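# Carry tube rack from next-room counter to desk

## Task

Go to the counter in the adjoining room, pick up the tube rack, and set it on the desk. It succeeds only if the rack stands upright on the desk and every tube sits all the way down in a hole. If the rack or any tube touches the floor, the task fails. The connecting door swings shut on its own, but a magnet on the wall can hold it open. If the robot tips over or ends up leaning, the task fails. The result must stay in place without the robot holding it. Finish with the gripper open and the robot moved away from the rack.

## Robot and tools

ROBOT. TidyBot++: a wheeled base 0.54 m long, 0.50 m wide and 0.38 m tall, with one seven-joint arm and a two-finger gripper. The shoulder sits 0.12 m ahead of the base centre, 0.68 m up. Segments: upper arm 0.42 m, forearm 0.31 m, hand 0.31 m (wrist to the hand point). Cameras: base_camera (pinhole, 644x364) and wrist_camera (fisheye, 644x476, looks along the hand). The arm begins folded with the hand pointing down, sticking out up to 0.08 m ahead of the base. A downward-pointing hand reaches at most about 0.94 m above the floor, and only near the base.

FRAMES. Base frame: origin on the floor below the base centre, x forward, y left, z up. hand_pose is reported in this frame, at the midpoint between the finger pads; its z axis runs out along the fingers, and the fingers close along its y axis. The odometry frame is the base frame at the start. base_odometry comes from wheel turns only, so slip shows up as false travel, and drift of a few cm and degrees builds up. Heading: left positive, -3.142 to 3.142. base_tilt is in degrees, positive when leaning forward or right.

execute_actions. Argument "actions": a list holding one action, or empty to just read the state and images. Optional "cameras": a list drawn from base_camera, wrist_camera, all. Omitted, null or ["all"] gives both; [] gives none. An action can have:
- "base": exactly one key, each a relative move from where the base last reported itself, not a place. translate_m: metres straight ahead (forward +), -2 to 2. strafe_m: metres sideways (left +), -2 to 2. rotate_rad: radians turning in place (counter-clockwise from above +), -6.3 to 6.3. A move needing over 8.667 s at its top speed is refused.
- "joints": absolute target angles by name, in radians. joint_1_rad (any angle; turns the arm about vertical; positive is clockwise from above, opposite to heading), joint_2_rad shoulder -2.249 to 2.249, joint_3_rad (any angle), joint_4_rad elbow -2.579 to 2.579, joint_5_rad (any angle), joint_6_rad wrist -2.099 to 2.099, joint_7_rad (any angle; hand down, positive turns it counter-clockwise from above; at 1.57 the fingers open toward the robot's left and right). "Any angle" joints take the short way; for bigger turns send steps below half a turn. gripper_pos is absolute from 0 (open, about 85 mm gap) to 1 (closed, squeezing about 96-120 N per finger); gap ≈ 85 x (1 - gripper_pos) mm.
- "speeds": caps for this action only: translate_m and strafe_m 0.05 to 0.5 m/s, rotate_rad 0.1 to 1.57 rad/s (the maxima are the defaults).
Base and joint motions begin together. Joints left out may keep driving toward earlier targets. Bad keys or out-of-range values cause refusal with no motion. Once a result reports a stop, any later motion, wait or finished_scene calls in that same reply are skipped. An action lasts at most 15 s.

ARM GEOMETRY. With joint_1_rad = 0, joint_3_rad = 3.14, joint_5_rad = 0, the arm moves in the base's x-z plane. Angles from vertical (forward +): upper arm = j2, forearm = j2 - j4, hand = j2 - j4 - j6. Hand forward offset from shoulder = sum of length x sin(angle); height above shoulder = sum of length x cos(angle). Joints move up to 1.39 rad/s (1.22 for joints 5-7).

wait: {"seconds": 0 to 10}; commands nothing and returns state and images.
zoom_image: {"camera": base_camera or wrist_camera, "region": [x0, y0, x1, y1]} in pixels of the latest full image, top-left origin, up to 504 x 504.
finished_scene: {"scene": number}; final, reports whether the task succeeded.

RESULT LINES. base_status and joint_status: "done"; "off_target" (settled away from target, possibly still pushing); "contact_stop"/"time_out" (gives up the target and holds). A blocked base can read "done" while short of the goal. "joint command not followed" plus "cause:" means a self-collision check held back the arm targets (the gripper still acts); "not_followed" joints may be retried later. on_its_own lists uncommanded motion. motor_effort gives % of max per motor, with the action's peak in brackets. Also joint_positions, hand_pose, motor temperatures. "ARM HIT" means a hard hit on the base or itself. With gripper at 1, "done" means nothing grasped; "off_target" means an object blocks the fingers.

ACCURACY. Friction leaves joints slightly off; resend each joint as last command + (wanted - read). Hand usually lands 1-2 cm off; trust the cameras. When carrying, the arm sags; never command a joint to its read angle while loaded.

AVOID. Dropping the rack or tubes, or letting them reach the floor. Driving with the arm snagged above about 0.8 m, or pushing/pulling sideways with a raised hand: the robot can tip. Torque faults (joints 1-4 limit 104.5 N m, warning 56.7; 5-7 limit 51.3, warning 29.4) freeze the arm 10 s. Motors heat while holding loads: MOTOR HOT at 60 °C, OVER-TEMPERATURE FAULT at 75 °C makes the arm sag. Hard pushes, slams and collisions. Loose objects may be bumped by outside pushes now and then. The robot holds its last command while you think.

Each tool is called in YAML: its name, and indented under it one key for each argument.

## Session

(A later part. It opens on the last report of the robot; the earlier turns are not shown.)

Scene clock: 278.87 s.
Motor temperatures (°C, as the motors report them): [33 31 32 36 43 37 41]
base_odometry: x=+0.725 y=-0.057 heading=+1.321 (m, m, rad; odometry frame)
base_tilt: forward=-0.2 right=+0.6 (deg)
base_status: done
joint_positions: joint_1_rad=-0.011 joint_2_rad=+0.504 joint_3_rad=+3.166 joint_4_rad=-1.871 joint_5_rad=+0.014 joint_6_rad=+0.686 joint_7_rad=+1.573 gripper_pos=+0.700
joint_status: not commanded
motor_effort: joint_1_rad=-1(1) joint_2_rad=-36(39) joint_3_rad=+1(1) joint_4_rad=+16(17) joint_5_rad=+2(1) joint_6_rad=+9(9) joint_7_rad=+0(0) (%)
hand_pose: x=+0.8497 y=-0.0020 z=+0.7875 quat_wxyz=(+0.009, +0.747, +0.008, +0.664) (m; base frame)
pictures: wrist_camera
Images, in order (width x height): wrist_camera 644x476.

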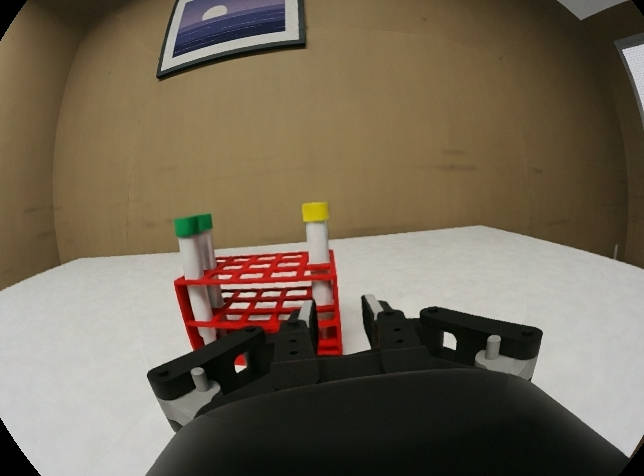

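execute_actions:
  actions:
    - {"base":{"translate_m":-0.3}}
  cameras: ["wrist_camera"]

zoom_image:
  camera: "wrist_camera"
  region: [230,180,370,300]

Scene clock: 285.23 s.
Motor temperatures (°C, as the motors report them): [33 31 32 36 43 37 41]
base_odometry: x=+0.651 y=-0.348 heading=+1.321 (m, m, rad; odometry frame)
base_tilt: forward=-0.2 right=+0.6 (deg)
base_status: done
joint_positions: joint_1_rad=-0.011 joint_2_rad=+0.503 joint_3_rad=+3.166 joint_4_rad=-1.872 joint_5_rad=+0.014 joint_6_rad=+0.686 joint_7_rad=+1.573 gripper_pos=+0.700
joint_status: not commanded
motor_effort: joint_1_rad=-1(4) joint_2_rad=-36(41) joint_3_rad=+1(2) joint_4_rad=+16(17) joint_5_rad=+1(1) joint_6_rad=+9(10) joint_7_rad=-1(0) (%)
hand_pose: x=+0.8494 y=-0.0022 z=+0.7874 quat_wxyz=(+0.009, +0.747, +0.008, +0.664) (m; base frame)
pictures: wrist_camera
Images, in order (width x height): wrist_camera 644x476.

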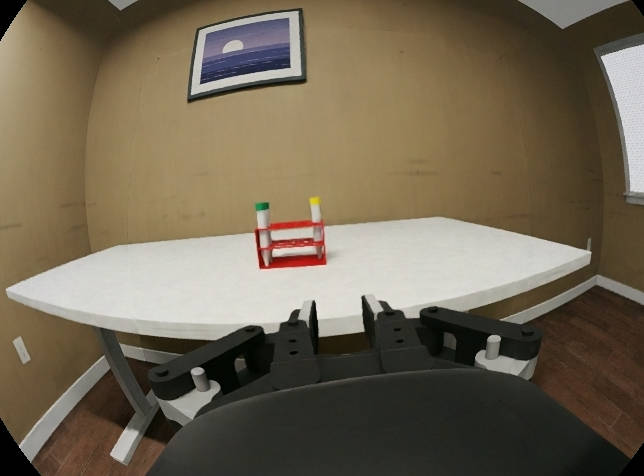

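Region (230, 180, 370, 300) of wrist_camera's 644x476 image, scaled by 3.600; it fills the top 432 rows of this view, and the rest is white.

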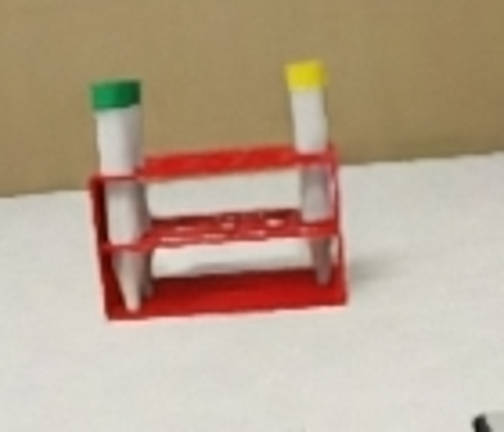

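finished_scene:
  scene: 1

The scene is finished: the task was done.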